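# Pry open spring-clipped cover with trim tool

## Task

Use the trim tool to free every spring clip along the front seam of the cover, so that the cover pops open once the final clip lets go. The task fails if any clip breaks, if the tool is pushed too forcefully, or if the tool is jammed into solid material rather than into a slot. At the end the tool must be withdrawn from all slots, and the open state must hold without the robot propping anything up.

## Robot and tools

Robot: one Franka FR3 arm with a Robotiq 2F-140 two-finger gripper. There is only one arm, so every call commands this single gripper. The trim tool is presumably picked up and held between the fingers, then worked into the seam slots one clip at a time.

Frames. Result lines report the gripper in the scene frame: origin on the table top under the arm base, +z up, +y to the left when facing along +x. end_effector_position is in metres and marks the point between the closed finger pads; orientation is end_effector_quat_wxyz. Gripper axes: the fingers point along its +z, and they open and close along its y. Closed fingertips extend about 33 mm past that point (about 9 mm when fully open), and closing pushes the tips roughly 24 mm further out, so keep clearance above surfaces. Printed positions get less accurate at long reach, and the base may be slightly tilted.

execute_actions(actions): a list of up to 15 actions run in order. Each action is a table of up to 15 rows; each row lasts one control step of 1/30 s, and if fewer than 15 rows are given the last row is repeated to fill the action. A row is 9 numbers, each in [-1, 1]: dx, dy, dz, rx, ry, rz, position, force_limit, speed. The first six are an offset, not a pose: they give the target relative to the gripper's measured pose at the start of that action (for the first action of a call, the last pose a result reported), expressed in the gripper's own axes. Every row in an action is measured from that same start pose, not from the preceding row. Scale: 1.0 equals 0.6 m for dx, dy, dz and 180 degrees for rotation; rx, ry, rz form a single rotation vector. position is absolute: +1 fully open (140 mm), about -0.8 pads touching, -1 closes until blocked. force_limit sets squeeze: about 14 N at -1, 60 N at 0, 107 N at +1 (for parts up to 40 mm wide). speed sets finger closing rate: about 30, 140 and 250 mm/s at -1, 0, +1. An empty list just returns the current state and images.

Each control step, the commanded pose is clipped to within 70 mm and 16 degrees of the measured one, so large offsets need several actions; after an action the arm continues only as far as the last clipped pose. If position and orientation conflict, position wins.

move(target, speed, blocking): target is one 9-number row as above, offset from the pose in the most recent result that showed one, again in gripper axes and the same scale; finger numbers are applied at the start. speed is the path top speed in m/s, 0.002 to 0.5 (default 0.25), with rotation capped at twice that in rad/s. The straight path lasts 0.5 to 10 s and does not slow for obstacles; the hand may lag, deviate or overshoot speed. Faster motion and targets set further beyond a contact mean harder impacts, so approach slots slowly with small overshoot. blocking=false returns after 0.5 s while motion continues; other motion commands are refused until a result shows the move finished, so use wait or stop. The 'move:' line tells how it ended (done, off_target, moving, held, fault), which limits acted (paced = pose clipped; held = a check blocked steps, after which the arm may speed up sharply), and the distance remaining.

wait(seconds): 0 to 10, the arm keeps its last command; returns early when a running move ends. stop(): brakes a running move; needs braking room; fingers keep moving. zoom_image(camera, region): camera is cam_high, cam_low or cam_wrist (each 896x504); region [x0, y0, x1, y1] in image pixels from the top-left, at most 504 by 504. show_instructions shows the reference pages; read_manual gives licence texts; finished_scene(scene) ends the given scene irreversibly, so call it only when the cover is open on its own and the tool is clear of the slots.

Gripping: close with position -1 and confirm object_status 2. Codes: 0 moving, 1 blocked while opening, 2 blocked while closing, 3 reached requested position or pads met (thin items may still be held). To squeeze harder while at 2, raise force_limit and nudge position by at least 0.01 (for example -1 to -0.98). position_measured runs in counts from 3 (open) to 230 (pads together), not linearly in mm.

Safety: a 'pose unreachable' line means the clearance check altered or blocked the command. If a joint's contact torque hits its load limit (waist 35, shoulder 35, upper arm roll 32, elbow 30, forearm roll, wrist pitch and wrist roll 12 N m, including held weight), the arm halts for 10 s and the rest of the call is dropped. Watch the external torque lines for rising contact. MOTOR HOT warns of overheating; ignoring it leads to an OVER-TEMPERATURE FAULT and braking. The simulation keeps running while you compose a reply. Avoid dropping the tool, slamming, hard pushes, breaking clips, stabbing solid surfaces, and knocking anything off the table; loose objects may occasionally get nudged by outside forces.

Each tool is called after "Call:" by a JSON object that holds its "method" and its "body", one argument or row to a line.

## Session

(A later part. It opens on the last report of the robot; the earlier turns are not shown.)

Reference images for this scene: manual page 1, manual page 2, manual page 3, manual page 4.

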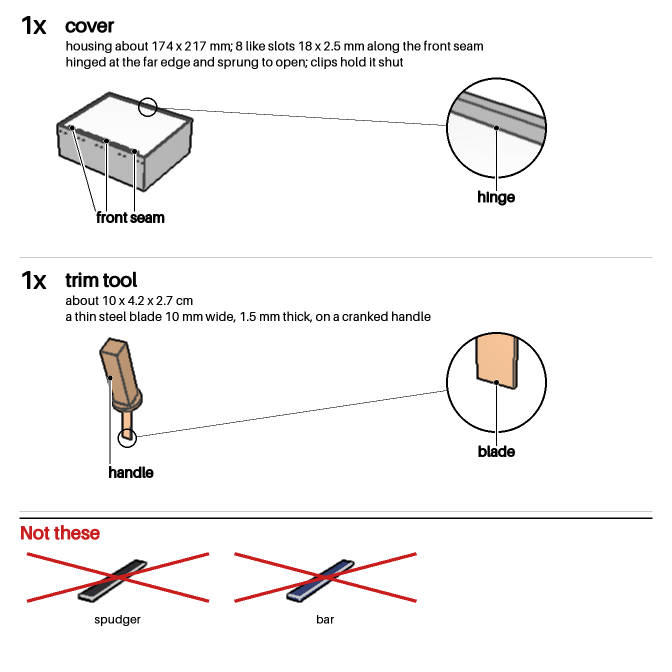

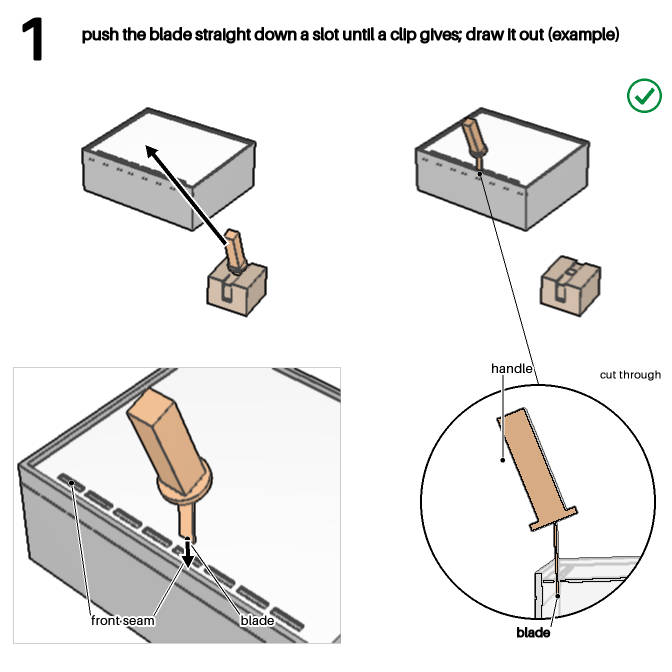

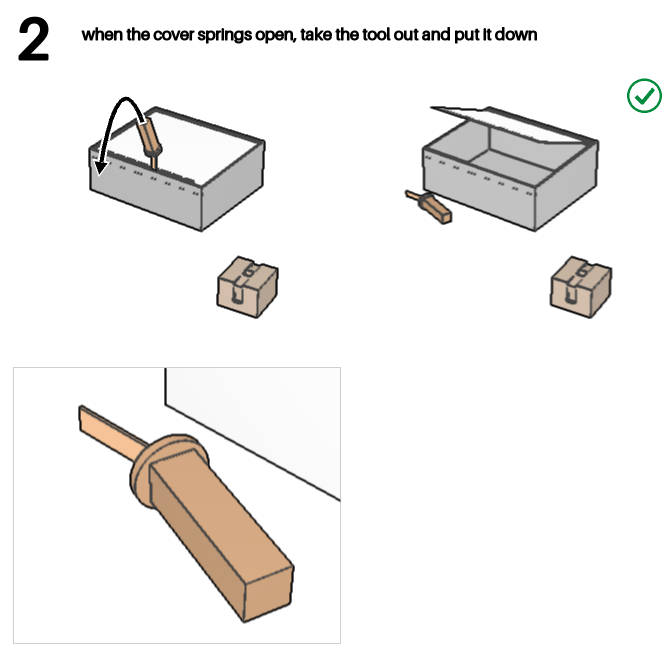

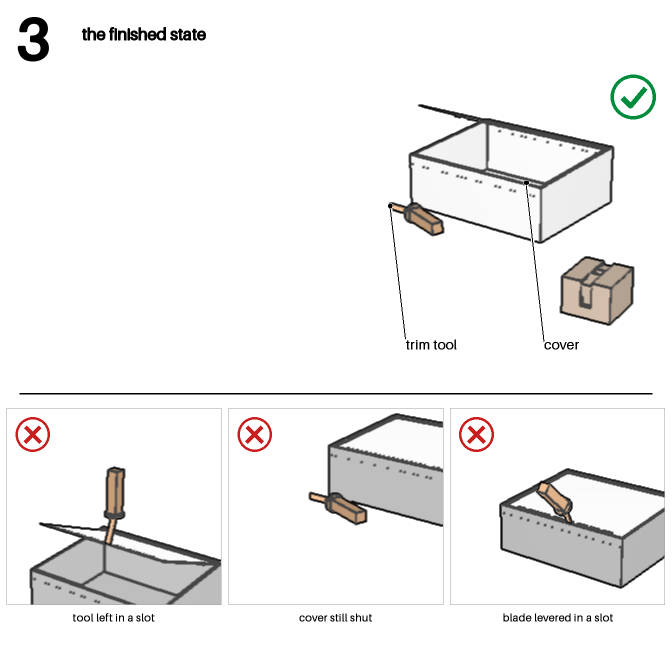

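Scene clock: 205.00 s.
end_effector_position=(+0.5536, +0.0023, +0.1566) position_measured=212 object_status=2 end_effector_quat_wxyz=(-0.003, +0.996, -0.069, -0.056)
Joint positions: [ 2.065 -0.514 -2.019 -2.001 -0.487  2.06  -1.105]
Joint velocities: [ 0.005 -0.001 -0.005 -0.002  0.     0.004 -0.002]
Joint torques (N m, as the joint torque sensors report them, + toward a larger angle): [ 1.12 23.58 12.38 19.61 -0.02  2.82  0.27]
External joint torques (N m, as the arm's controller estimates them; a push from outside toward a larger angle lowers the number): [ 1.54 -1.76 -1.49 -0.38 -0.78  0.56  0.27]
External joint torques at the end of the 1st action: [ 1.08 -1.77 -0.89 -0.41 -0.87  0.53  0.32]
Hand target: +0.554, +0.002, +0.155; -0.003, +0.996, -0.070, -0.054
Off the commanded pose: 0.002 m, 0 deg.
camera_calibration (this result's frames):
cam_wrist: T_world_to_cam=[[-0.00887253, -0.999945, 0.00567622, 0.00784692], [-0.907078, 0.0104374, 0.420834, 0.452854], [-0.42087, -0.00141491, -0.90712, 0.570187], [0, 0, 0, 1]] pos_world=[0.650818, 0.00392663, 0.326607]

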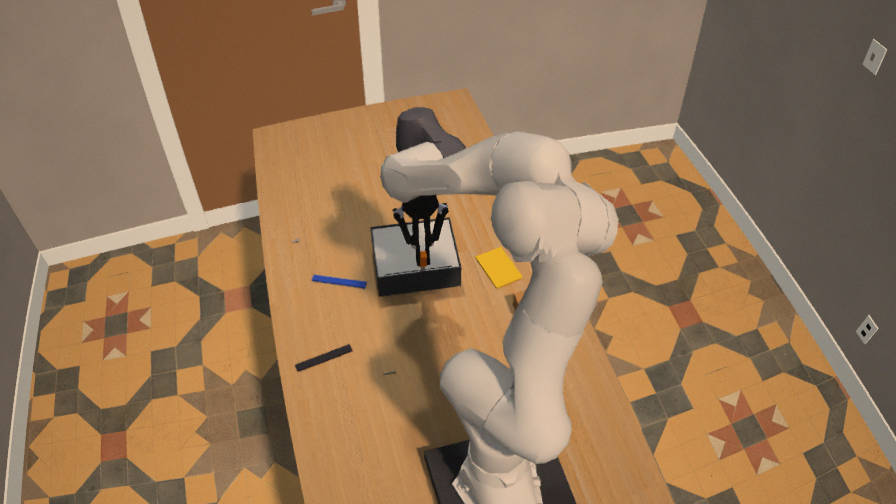

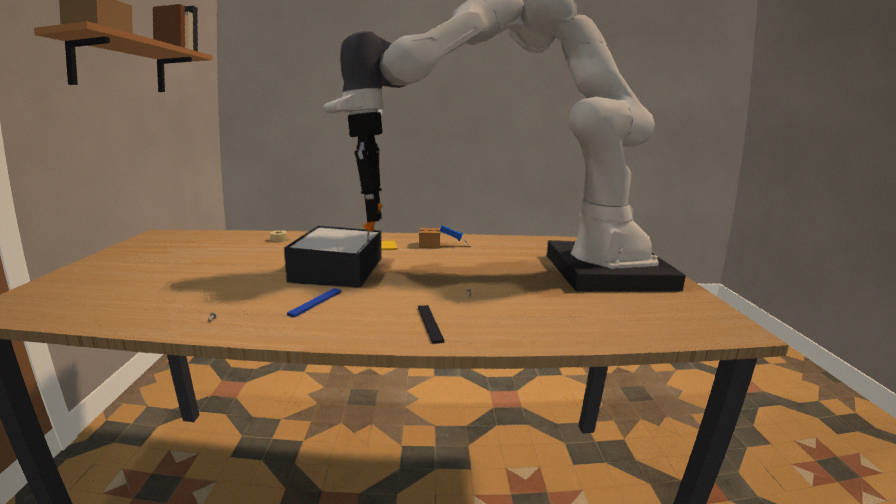

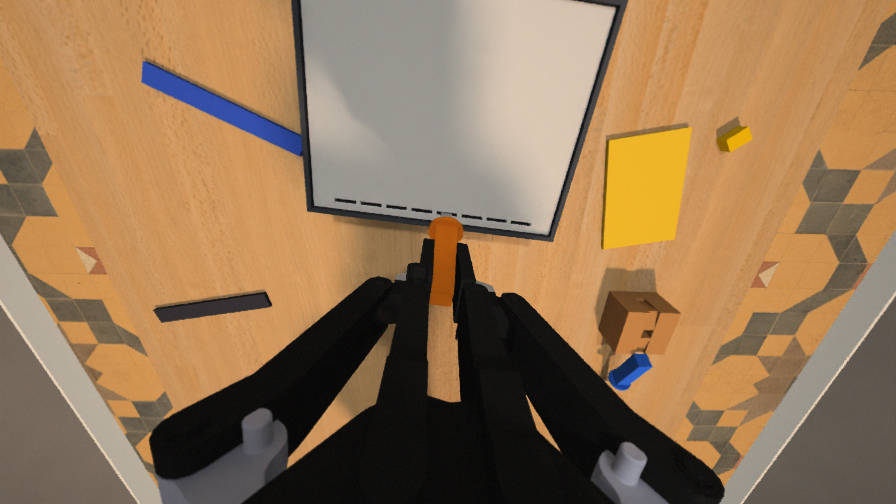

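Slot 5 empty. Next: slot 4.

Call:
{"method": "move", "body": {
  "target": [-0.0043,0,-0.022,0,0,0,-1,0.8,-0.6],
  "speed": 0.03
}}

Call:
{"method": "move", "body": {
  "target": [0,-0.0385,0,0.001,0,0.001,-1,0.8,-0.6],
  "speed": 0.04
}}

Call:
{"method": "zoom_image", "body": {
  "camera": "cam_wrist",
  "region": [425,195,470,225]
}}

Scene clock: 207.80 s.
end_effector_position=(+0.5533, +0.0025, +0.1684) position_measured=212 object_status=2 end_effector_quat_wxyz=(-0.003, +0.996, -0.071, -0.054)
Joint positions: [ 2.041 -0.498 -1.989 -1.996 -0.473  2.041 -1.108]
Joint velocities: [-0.009 -0.001  0.008 -0.    -0.    -0.01  -0.001]
Joint torques (N m, as the joint torque sensors report them, + toward a larger angle): [-1.46 24.4  15.9  21.67  1.79  1.63 -0.22]
External joint torques (N m, as the arm's controller estimates them; a push from outside toward a larger angle lowers the number): [-1.01  0.16  2.35  1.38  1.04 -0.64 -0.22]
Hand target: +0.552, +0.003, +0.170; -0.003, +0.996, -0.069, -0.056
Off the commanded pose: 0.002 m, 0 deg.
move: done
camera_calibration (this result's frames):
cam_wrist: T_world_to_cam=[[-0.0124992, -0.999897, 0.00700834, 0.00977595], [-0.908286, 0.0142845, 0.418105, 0.44873], [-0.418162, -0.00113961, -0.908372, 0.579541], [0, 0, 0, 1]] pos_world=[0.65004, 0.00402549, 0.338754]

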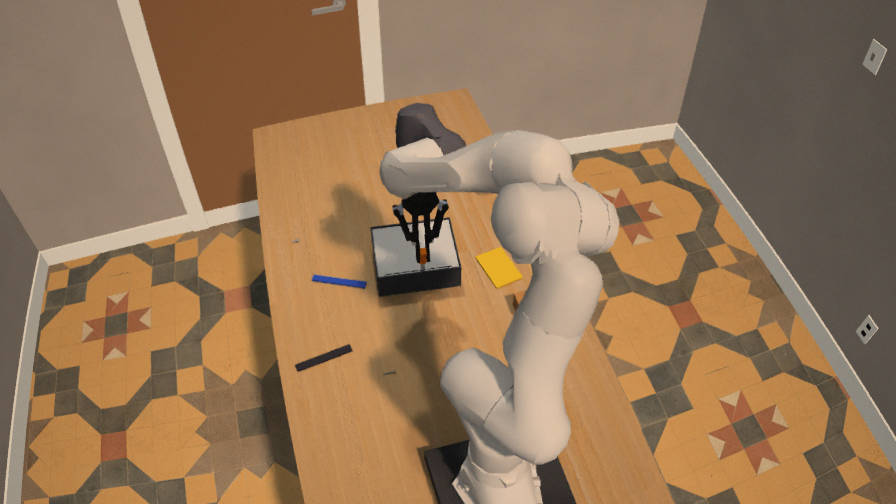

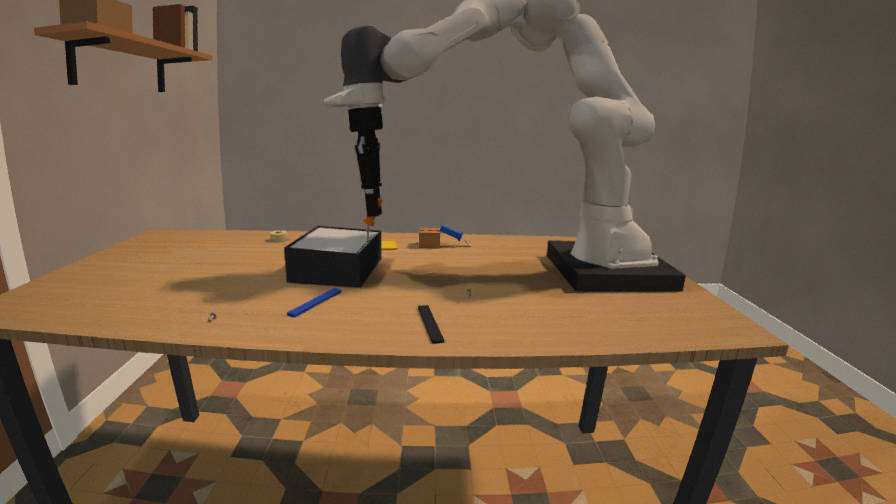

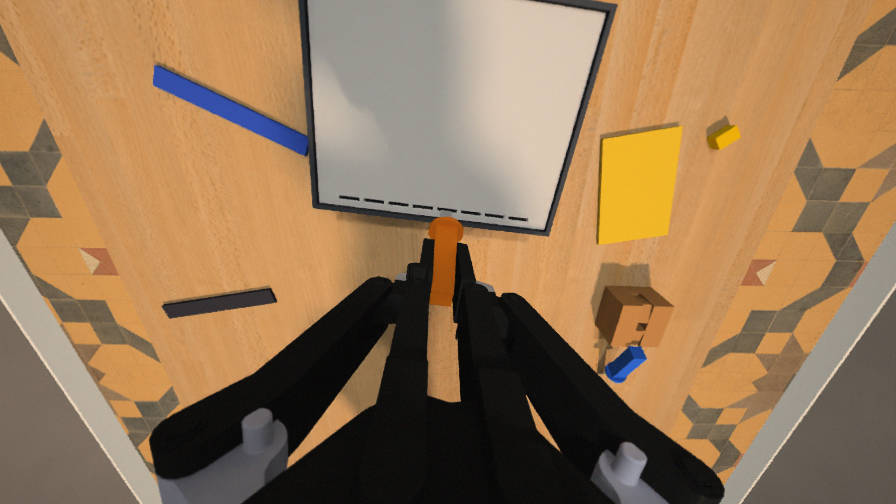

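Scene clock: 208.67 s.
end_effector_position=(+0.5565, +0.0245, +0.1692) position_measured=212 object_status=2 end_effector_quat_wxyz=(-0.002, +0.996, -0.065, -0.053)
Joint positions: [ 2.09  -0.501 -1.998 -1.986 -0.472  2.041 -1.083]
Joint velocities: [-0.001 -0.001 -0.007  0.003  0.004 -0.     0.019]
Joint torques (N m, as the joint torque sensors report them, + toward a larger angle): [ 0.75 22.96 13.55 21.25  1.96  2.19  0.37]
External joint torques (N m, as the arm's controller estimates them; a push from outside toward a larger angle lowers the number): [ 1.33 -1.77 -0.03  0.85  1.2  -0.09  0.38]
Hand target: +0.557, +0.025, +0.169; -0.004, +0.996, -0.073, -0.054
Off the commanded pose: 0.001 m, 1 deg.
move: done
camera_calibration (this result's frames):
cam_wrist: T_world_to_cam=[[-0.000736109, -0.999967, 0.00808065, 0.025086], [-0.909605, 0.00402685, 0.415455, 0.452426], [-0.415474, -0.00704437, -0.909578, 0.58038], [0, 0, 0, 1]] pos_world=[0.65268, 0.0273518, 0.339736]

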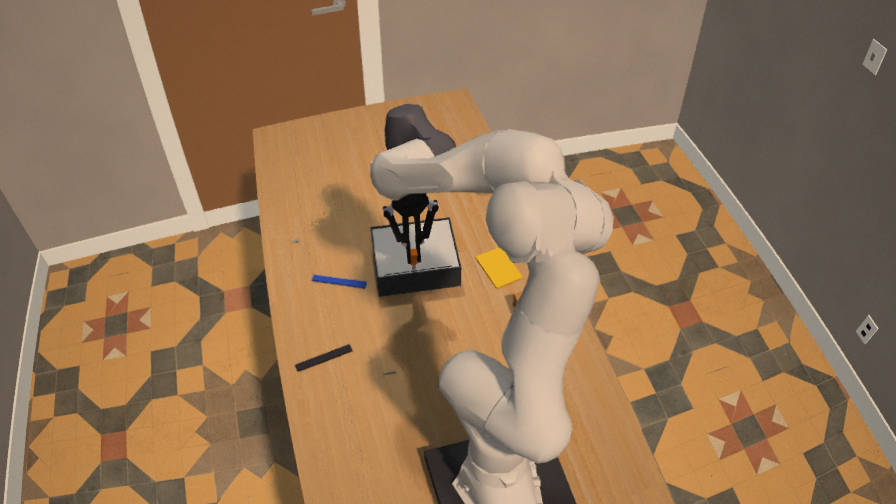

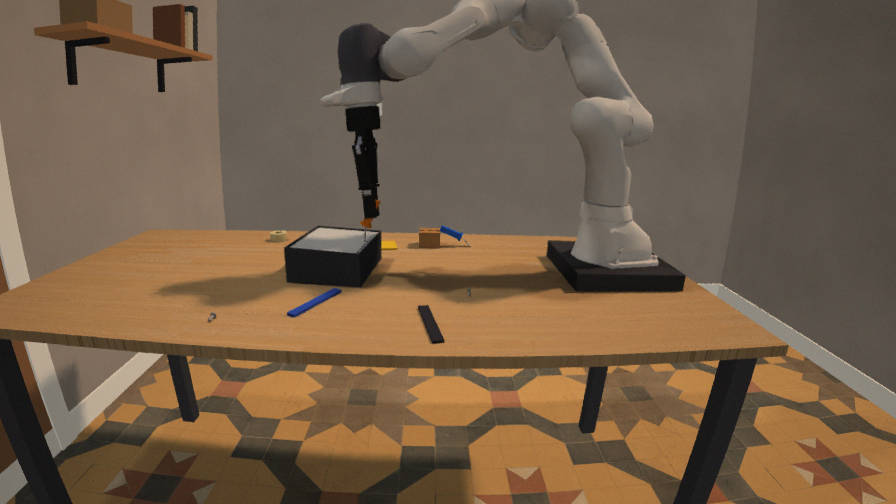

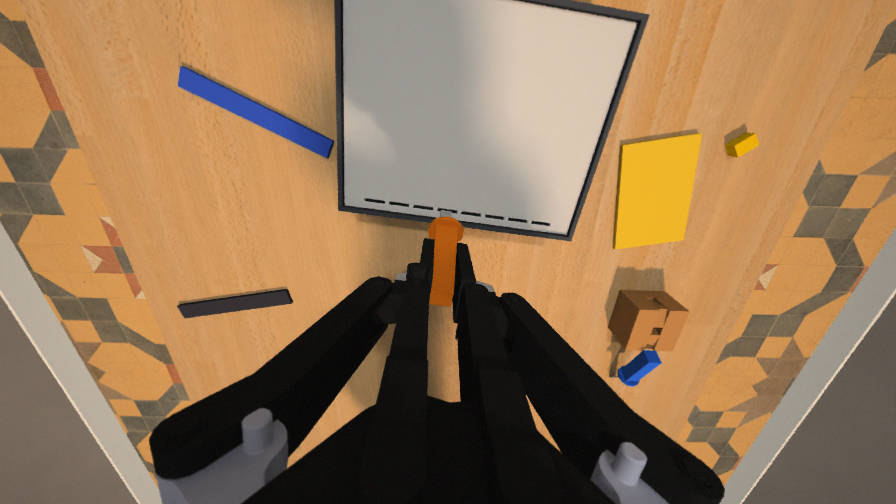

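Region (425, 195, 470, 225) of cam_wrist's 896x504 image, scaled by 11.200, with more detail than that image has.

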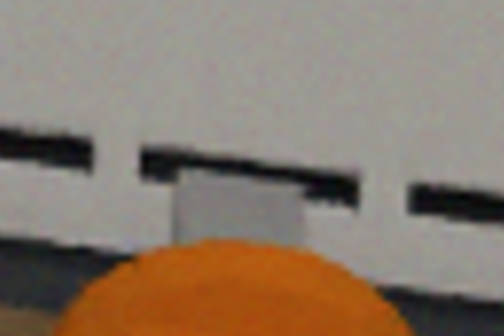

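Call:
{"method": "execute_actions", "body": {
  "actions": [
    [[0.0007,0,0.001,0.001,-0.0008,0.004,-1,0.8,-0.6],[0.0008,0,0.002,0.001,-0.0008,0.004,-1,0.8,-0.6],[0.0009,0,0.003,0.001,-0.0008,0.004,-1,0.8,-0.6],[0.0011,0,0.004,0.001,-0.0008,0.004,-1,0.8,-0.6],[0.0012,0,0.005,0.001,-0.0008,0.004,-1,0.8,-0.6],[0.0013,0,0.006,0.001,-0.0008,0.004,-1,0.8,-0.6],[0.0014,0,0.0067,0.001,-0.0008,0.004,-1,0.8,-0.6],[0.0015,0,0.0073,0.001,-0.0008,0.004,-1,0.8,-0.6]]
  ]
}}

Call:
{"method": "zoom_image", "body": {
  "camera": "cam_wrist",
  "region": [425,195,470,225]
}}

Scene clock: 212.97 s.
end_effector_position=(+0.5561, +0.0241, +0.1659) position_measured=212 object_status=2 end_effector_quat_wxyz=(-0.003, +0.996, -0.070, -0.055)
Joint positions: [ 2.098 -0.506 -2.008 -1.985 -0.472  2.043 -1.077]
Joint velocities: [ 0.005 -0.    -0.006 -0.001  0.     0.003  0.   ]
Joint torques (N m, as the joint torque sensors report them, + toward a larger angle): [ 0.86 23.64 12.71 20.47  0.4   2.8   0.41]
External joint torques (N m, as the arm's controller estimates them; a push from outside toward a larger angle lowers the number): [ 1.33 -1.48 -1.03  0.2  -0.37  0.52  0.41]
Hand target: +0.557, +0.024, +0.165; -0.003, +0.996, -0.072, -0.054
Off the commanded pose: 0.002 m, 0 deg.
camera_calibration (this result's frames):
cam_wrist: T_world_to_cam=[[-0.00919936, -0.999938, 0.00619607, 0.0296865], [-0.907712, 0.01095, 0.419452, 0.451549], [-0.419494, -0.00176556, -0.907756, 0.579116], [0, 0, 0, 1]] pos_world=[0.653085, 0.0257627, 0.336109]

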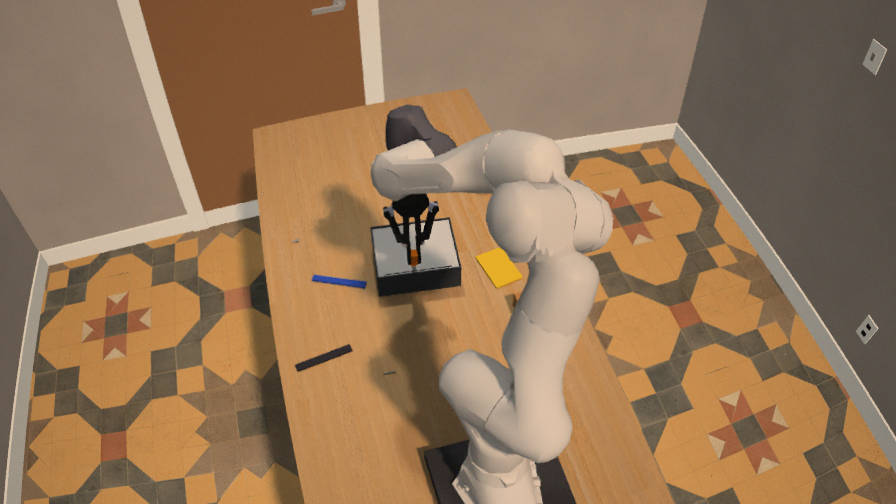

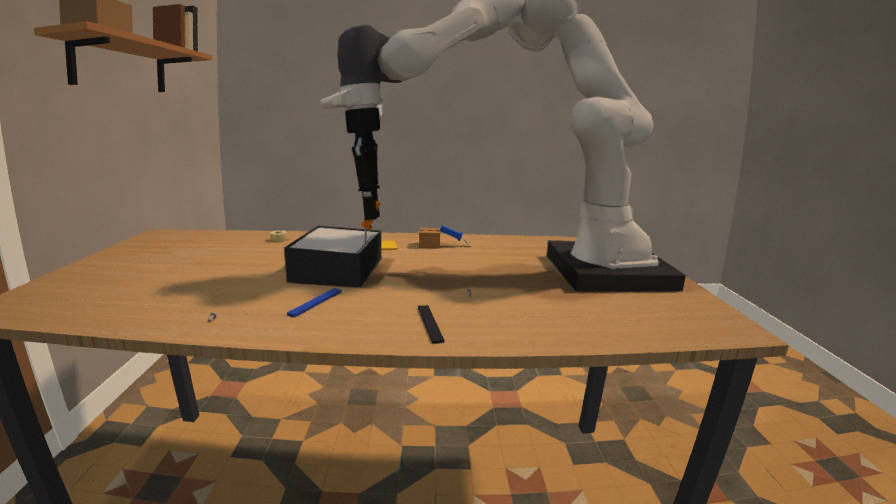

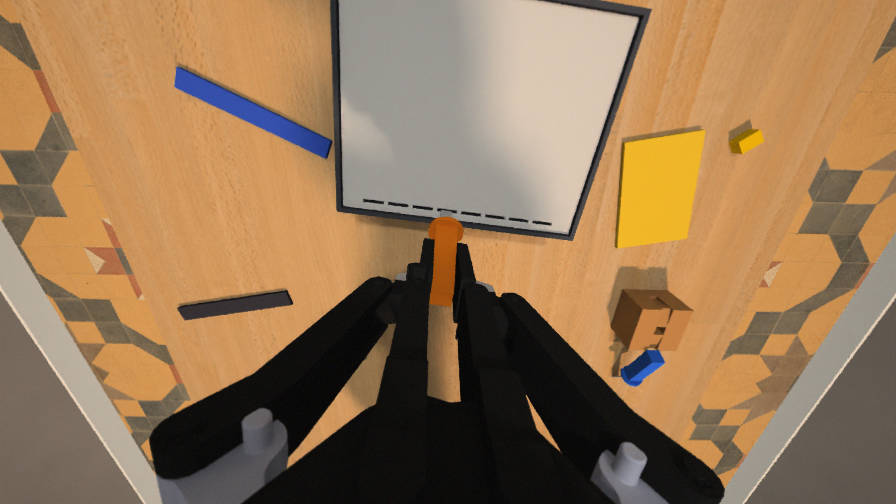

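Region (425, 195, 470, 225) of cam_wrist's 896x504 image, scaled by 11.200, with more detail than that image has.

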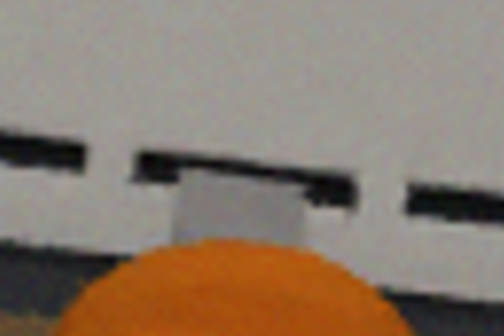

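Gap ~13 at h≈1.9: good.

Call:
{"method": "execute_actions", "body": {
  "actions": [
    [[0.0013,-0.0003,0.0022,0,0.0006,0,-1,0.8,-0.6],[0.0014,-0.0003,0.003,0,0.0006,0,-1,0.8,-0.6],[0.0015,-0.0003,0.0038,0,0.0006,0,-1,0.8,-0.6],[0.0016,-0.0003,0.0046,0,0.0006,0,-1,0.8,-0.6],[0.0017,-0.0003,0.0054,0,0.0006,0,-1,0.8,-0.6],[0.0018,-0.0003,0.0062,0,0.0006,0,-1,0.8,-0.6],[0.0019,-0.0003,0.0068,0,0.0006,0,-1,0.8,-0.6]]
  ]
}}

Scene clock: 216.57 s.
end_effector_position=(+0.5561, +0.0241, +0.1632) position_measured=212 object_status=2 end_effector_quat_wxyz=(-0.003, +0.996, -0.069, -0.055)
Joint positions: [ 2.103 -0.508 -2.016 -1.987 -0.473  2.048 -1.077]
Joint velocities: [ 0.004 -0.001 -0.003 -0.001  0.001  0.005 -0.   ]
Joint torques (N m, as the joint torque sensors report them, + toward a larger angle): [ 0.16 23.68 11.67 19.95 -0.06  2.75  0.28]
External joint torques (N m, as the arm's controller estimates them; a push from outside toward a larger angle lowers the number): [ 0.43 -1.72 -2.25 -0.24 -0.83  0.47  0.29]
Hand target: +0.557, +0.024, +0.162; -0.003, +0.996, -0.070, -0.054
Off the commanded pose: 0.002 m, 0 deg.
camera_calibration (this result's frames):
cam_wrist: T_world_to_cam=[[-0.00884132, -0.999945, 0.00565485, 0.0295968], [-0.907485, 0.0103987, 0.419956, 0.452499], [-0.419991, -0.00141873, -0.907527, 0.576857], [0, 0, 0, 1]] pos_world=[0.653173, 0.0257082, 0.333316]

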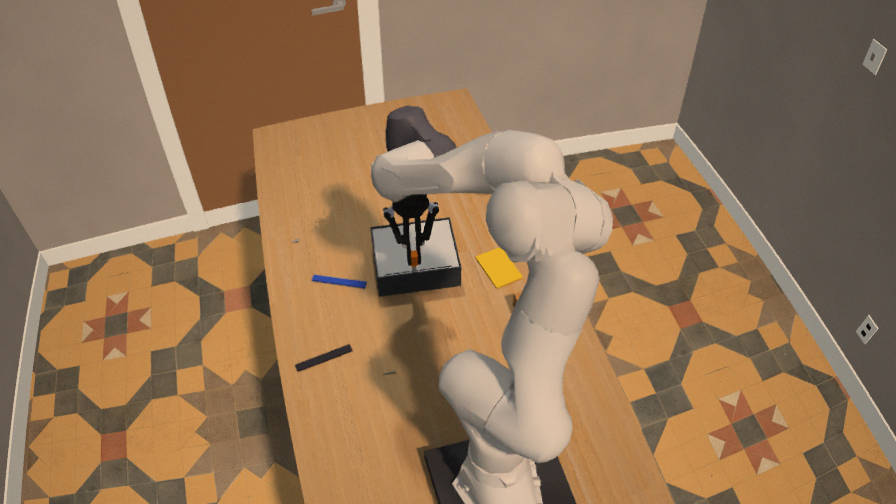

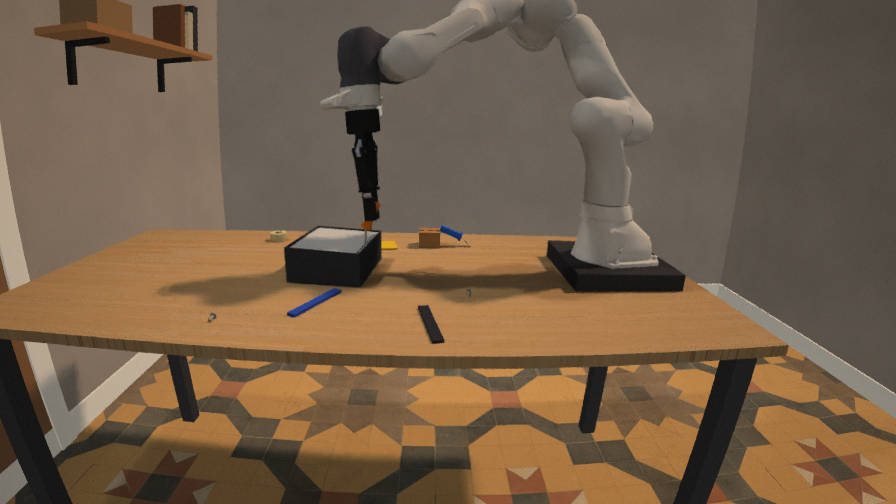

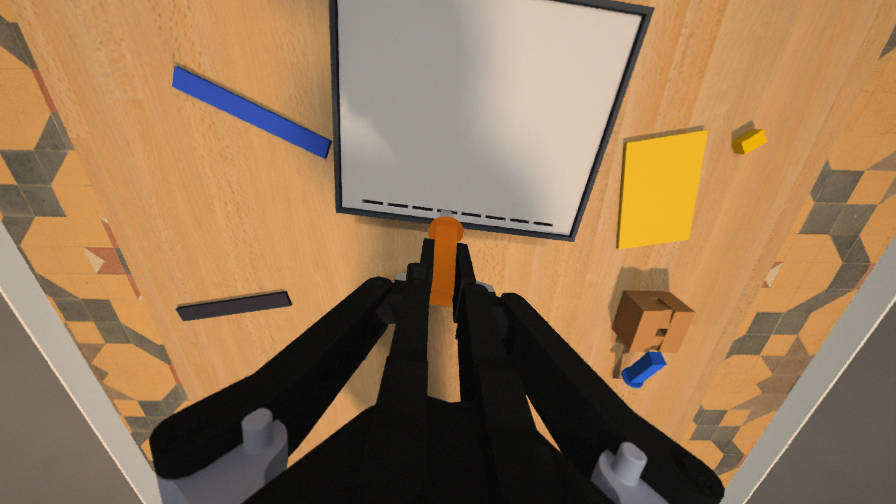

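Call:
{"method": "execute_actions", "body": {
  "actions": []
}}

Scene clock: 225.73 s.
end_effector_position=(+0.5563, +0.0242, +0.1631) position_measured=212 object_status=2 end_effector_quat_wxyz=(-0.004, +0.996, -0.069, -0.055)
Joint positions: [ 2.104 -0.508 -2.016 -1.987 -0.473  2.049 -1.077]
Joint velocities: [ 0.001  0.     0.    -0.002 -0.    -0.001  0.002]
Joint torques (N m, as the joint torque sensors report them, + toward a larger angle): [ 0.58 23.51 12.61 20.12 -0.03  2.73  0.26]
External joint torques (N m, as the arm's controller estimates them; a push from outside toward a larger angle lowers the number): [ 0.95 -1.83 -1.19 -0.02 -0.79  0.46  0.26]
Hand target: +0.557, +0.024, +0.162; -0.003, +0.996, -0.070, -0.054
Off the commanded pose: 0.001 m, 0 deg.
camera_calibration (this result's frames):
cam_wrist: T_world_to_cam=[[-0.00879818, -0.999946, 0.0054881, 0.0297037], [-0.907676, 0.010289, 0.419546, 0.452857], [-0.41958, -0.00129017, -0.907717, 0.576579], [0, 0, 0, 1]] pos_world=[0.653229, 0.0257865, 0.333213]

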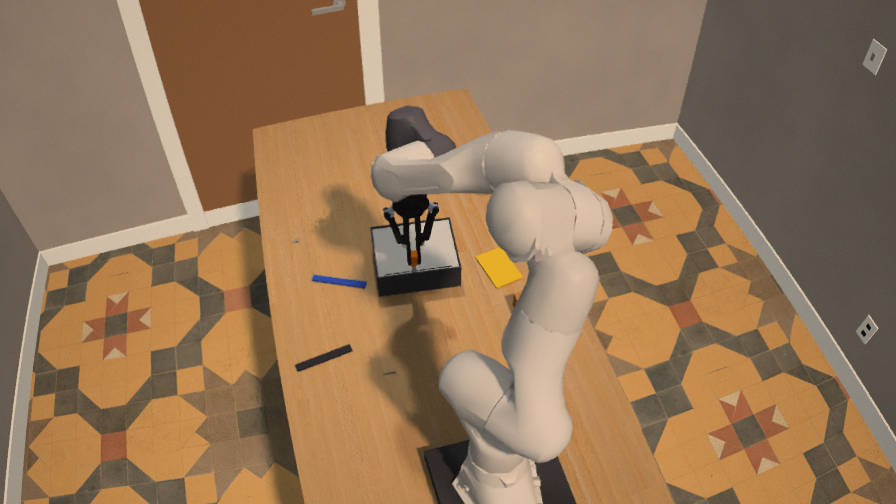

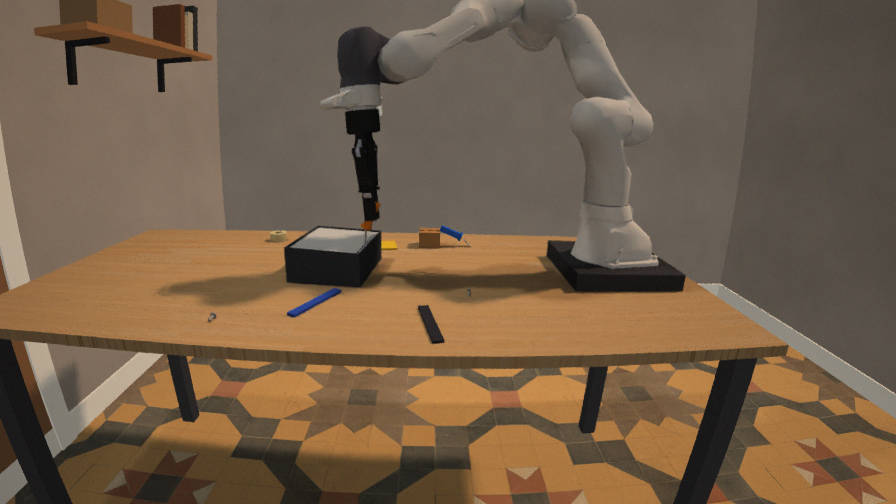

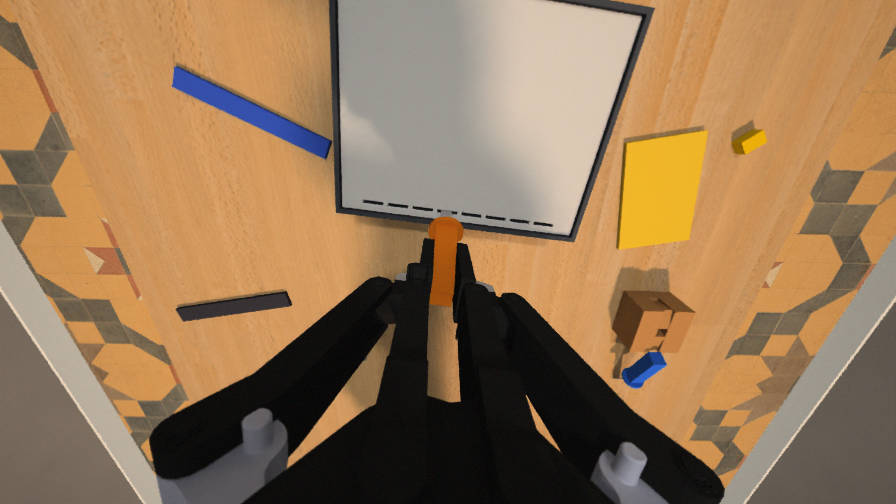

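Call:
{"method": "execute_actions", "body": {
  "actions": [
    [[0.00140,-0.0003,0.0022,0,0.0007,0,-1,0.8,-0.6],[0.00152,-0.0003,0.0030,0,0.0007,0,-1,0.8,-0.6],[0.00165,-0.0003,0.0038,0,0.0007,0,-1,0.8,-0.6],[0.00177,-0.0003,0.0046,0,0.0007,0,-1,0.8,-0.6],[0.0019,-0.0003,0.0054,0,0.0007,0,-1,0.8,-0.6],[0.0020,-0.0003,0.0062,0,0.0007,0,-1,0.8,-0.6],[0.00215,-0.0003,0.0070,0,0.0007,0,-1,0.8,-0.6],[0.00227,-0.0003,0.0078,0,0.0007,0,-1,0.8,-0.6],[0.0024,-0.0003,0.0087,0,0.0007,0,-1,0.8,-0.6]],
    [[0.0013,-0.0003,0.0022,0,0.0007,0,-1,0.8,-0.6],[0.0014,-0.0003,0.0030,0,0.0007,0,-1,0.8,-0.6],[0.0015,-0.0003,0.0038,0,0.0007,0,-1,0.8,-0.6],[0.0016,-0.0003,0.0046,0,0.0007,0,-1,0.8,-0.6],[0.0017,-0.0003,0.0054,0,0.0007,0,-1,0.8,-0.6],[0.0018,-0.0003,0.0062,0,0.0007,0,-1,0.8,-0.6],[0.0019,-0.0003,0.007,0,0.0007,0,-1,0.8,-0.6]]
  ]
}}

Scene clock: 230.37 s.
end_effector_position=(+0.5564, +0.0241, +0.1564) position_measured=212 object_status=2 end_effector_quat_wxyz=(-0.004, +0.996, -0.068, -0.055)
Joint positions: [ 2.117 -0.514 -2.033 -1.991 -0.478  2.062 -1.077]
Joint velocities: [ 0.004 -0.    -0.005 -0.     0.     0.005  0.001]
Joint torques (N m, as the joint torque sensors report them, + toward a larger angle): [-0.61 24.24 12.46 20.06 -0.01  2.74  0.28]
External joint torques (N m, as the arm's controller estimates them; a push from outside toward a larger angle lowers the number): [-0.13 -1.6  -1.31 -0.02 -0.77  0.47  0.28]
External joint torques at the end of the 1st action: [ 0.28 -1.84 -1.18  0.08 -0.87  0.5   0.34]
Hand target: +0.557, +0.024, +0.155; -0.004, +0.996, -0.069, -0.054
Off the commanded pose: 0.002 m, 0 deg.
camera_calibration (this result's frames):
cam_wrist: T_world_to_cam=[[-0.00707438, -0.999965, 0.00442547, 0.0288373], [-0.907351, 0.00827922, 0.420291, 0.455463], [-0.420313, -0.00104216, -0.907378, 0.570934], [0, 0, 0, 1]] pos_world=[0.65344, 0.0256604, 0.326499]

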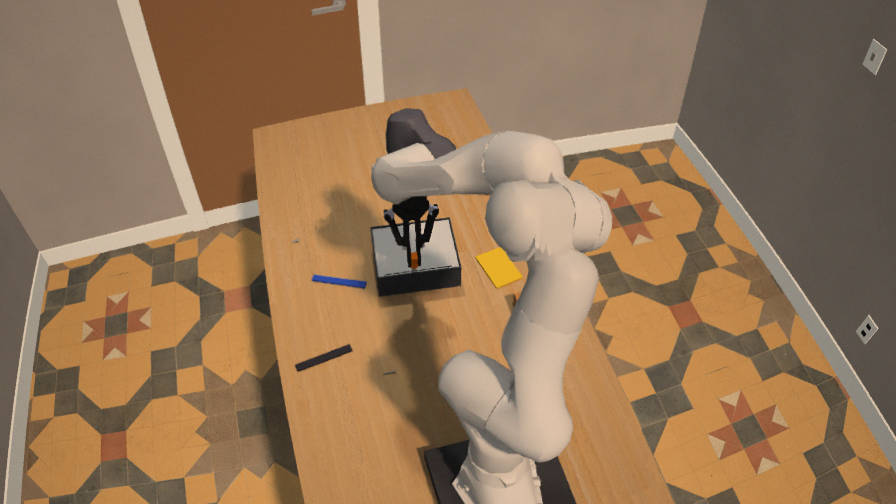

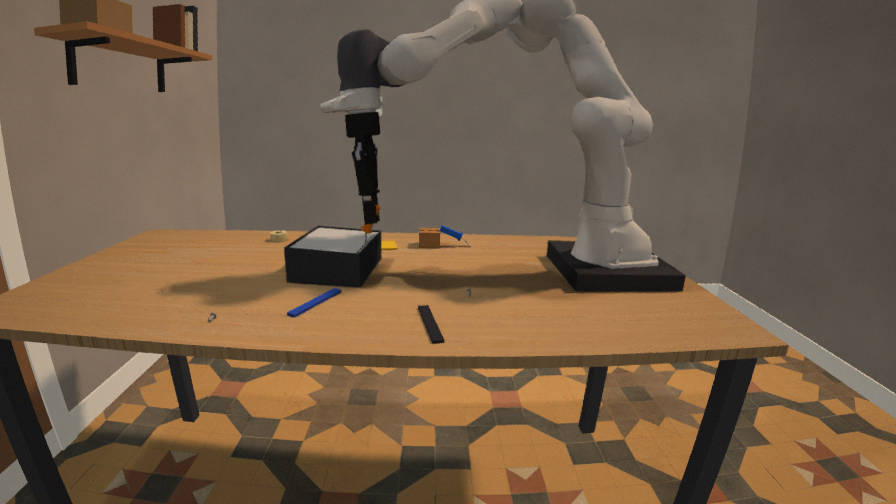

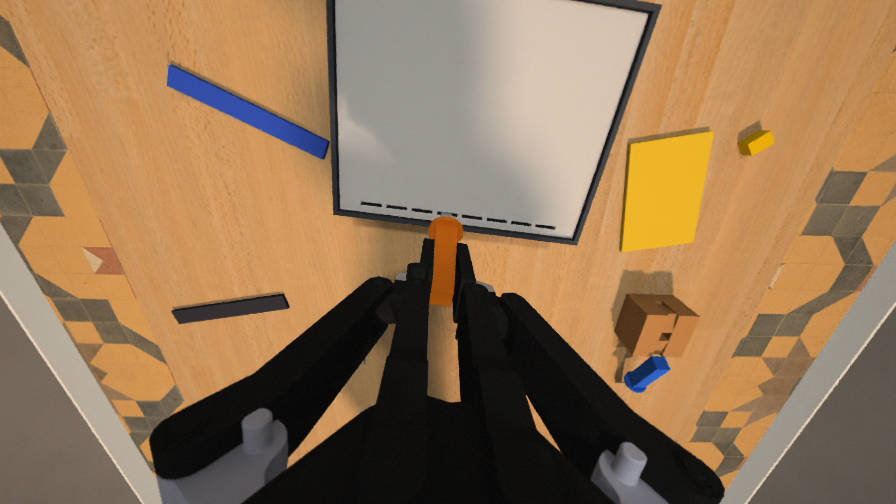

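Empty. Withdraw and shift.

Call:
{"method": "move", "body": {
  "target": [-0.0043,0,-0.023,0,0,0,-1,0.8,-0.6],
  "speed": 0.03
}}

Call:
{"method": "move", "body": {
  "target": [0,-0.0385,0,0.001,0,0.001,-1,0.8,-0.6],
  "speed": 0.04
}}

Call:
{"method": "zoom_image", "body": {
  "camera": "cam_wrist",
  "region": [425,195,470,225]
}}

Scene clock: 233.03 s.
end_effector_position=(+0.5561, +0.0243, +0.1689) position_measured=212 object_status=2 end_effector_quat_wxyz=(-0.004, +0.996, -0.070, -0.054)
Joint positions: [ 2.093 -0.498 -2.004 -1.986 -0.464  2.042 -1.08 ]
Joint velocities: [-0.008  0.     0.008  0.002  0.001 -0.012 -0.002]
Joint torques (N m, as the joint torque sensors report them, + toward a larger angle): [-2.85 25.07 16.04 21.76  1.75  1.54 -0.16]
External joint torques (N m, as the arm's controller estimates them; a push from outside toward a larger angle lowers the number): [-2.43  0.22  2.48  1.33  0.99 -0.75 -0.15]
Hand target: +0.555, +0.024, +0.170; -0.004, +0.996, -0.068, -0.055
Off the commanded pose: 0.002 m, 0 deg.
move: done
camera_calibration (this result's frames):
cam_wrist: T_world_to_cam=[[-0.0107811, -0.999926, 0.00571181, 0.0308295], [-0.908595, 0.0121812, 0.4175, 0.451113], [-0.417538, -0.000688616, -0.908659, 0.580804], [0, 0, 0, 1]] pos_world=[0.652719, 0.025732, 0.339237]

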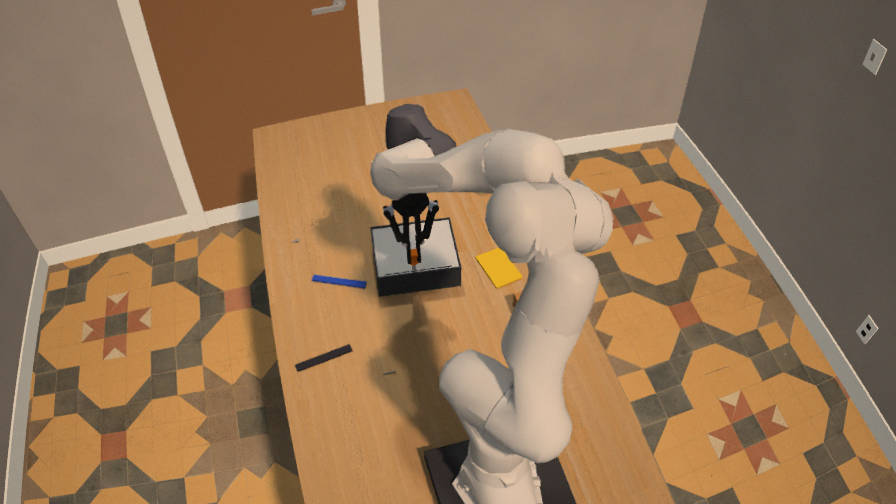

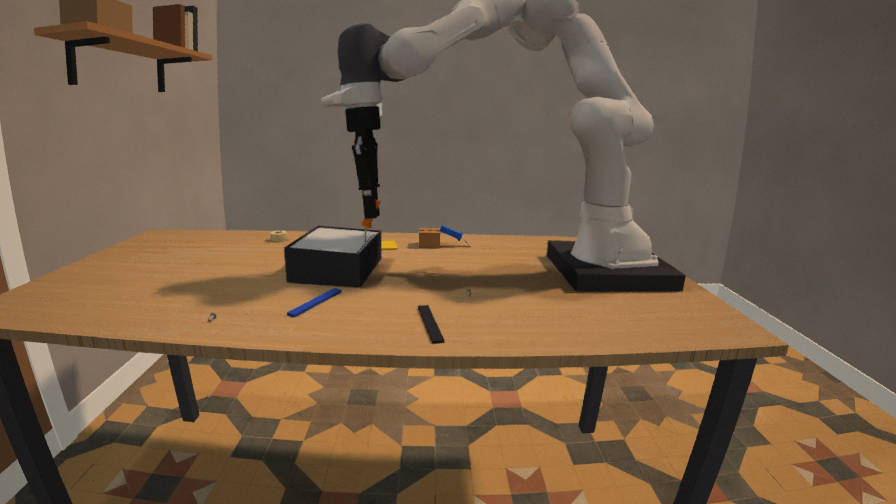

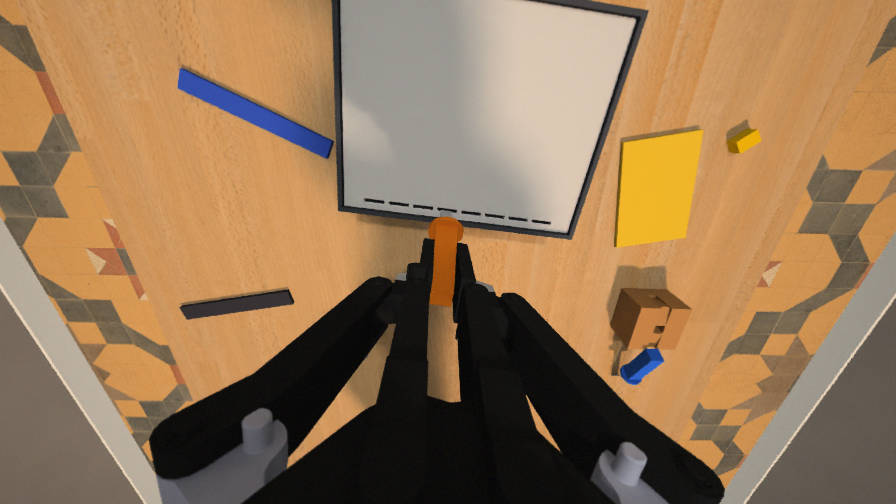

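Scene clock: 233.90 s.
end_effector_position=(+0.5596, +0.0464, +0.1697) position_measured=212 object_status=2 end_effector_quat_wxyz=(-0.003, +0.997, -0.065, -0.052)
Joint positions: [ 2.145 -0.502 -2.015 -1.973 -0.464  2.042 -1.055]
Joint velocities: [ 0.001 -0.002 -0.008  0.003  0.002  0.     0.019]
Joint torques (N m, as the joint torque sensors report them, + toward a larger angle): [ 0.37 23.66 12.44 21.61  1.91  2.02  0.6 ]
External joint torques (N m, as the arm's controller estimates them; a push from outside toward a larger angle lowers the number): [ 0.91 -1.62 -1.1   1.22  1.15 -0.27  0.61]
Hand target: +0.559, +0.047, +0.169; -0.005, +0.996, -0.072, -0.053
Off the commanded pose: 0.001 m, 1 deg.
move: done
camera_calibration (this result's frames):
cam_wrist: T_world_to_cam=[[0.000808359, -0.99998, 0.00623335, 0.0464603], [-0.910323, 0.00184411, 0.413893, 0.455669], [-0.413897, -0.00600894, -0.910304, 0.581489], [0, 0, 0, 1]] pos_world=[0.655445, 0.0491133, 0.340444]

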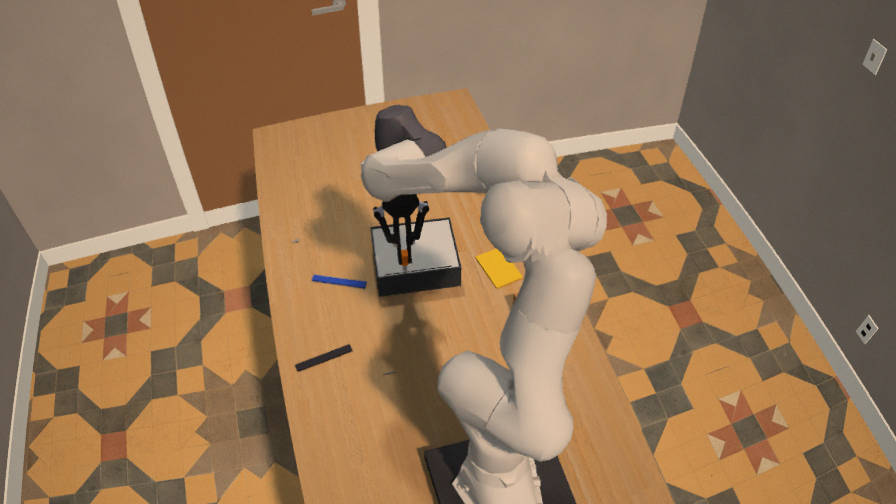

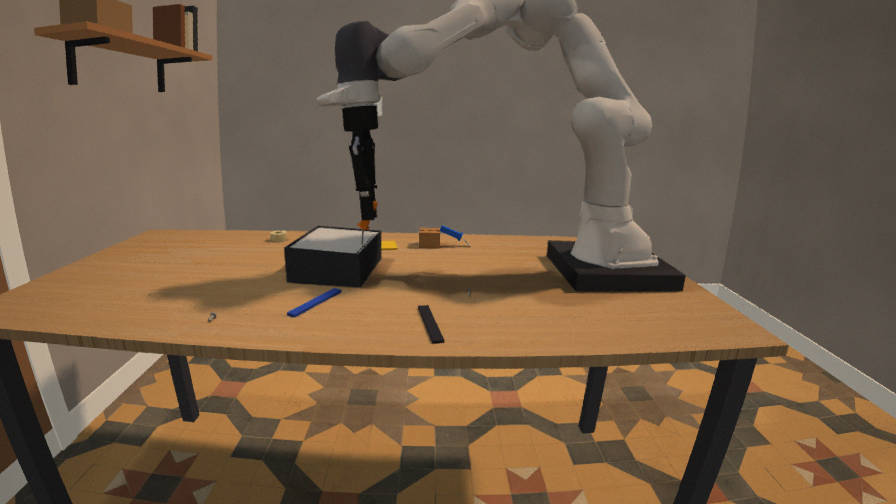

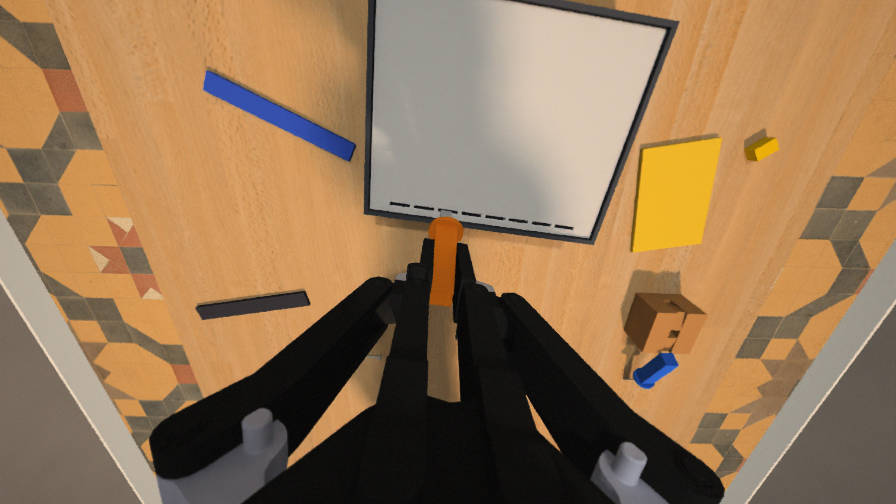

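Region (425, 195, 470, 225) of cam_wrist's 896x504 image, scaled by 11.200, with more detail than that image has.

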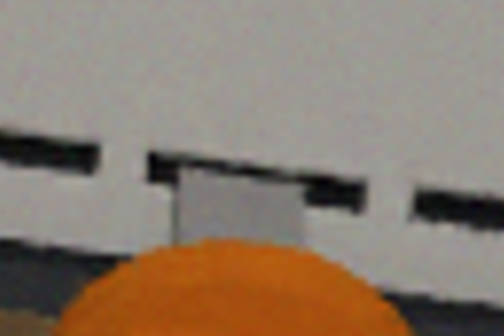

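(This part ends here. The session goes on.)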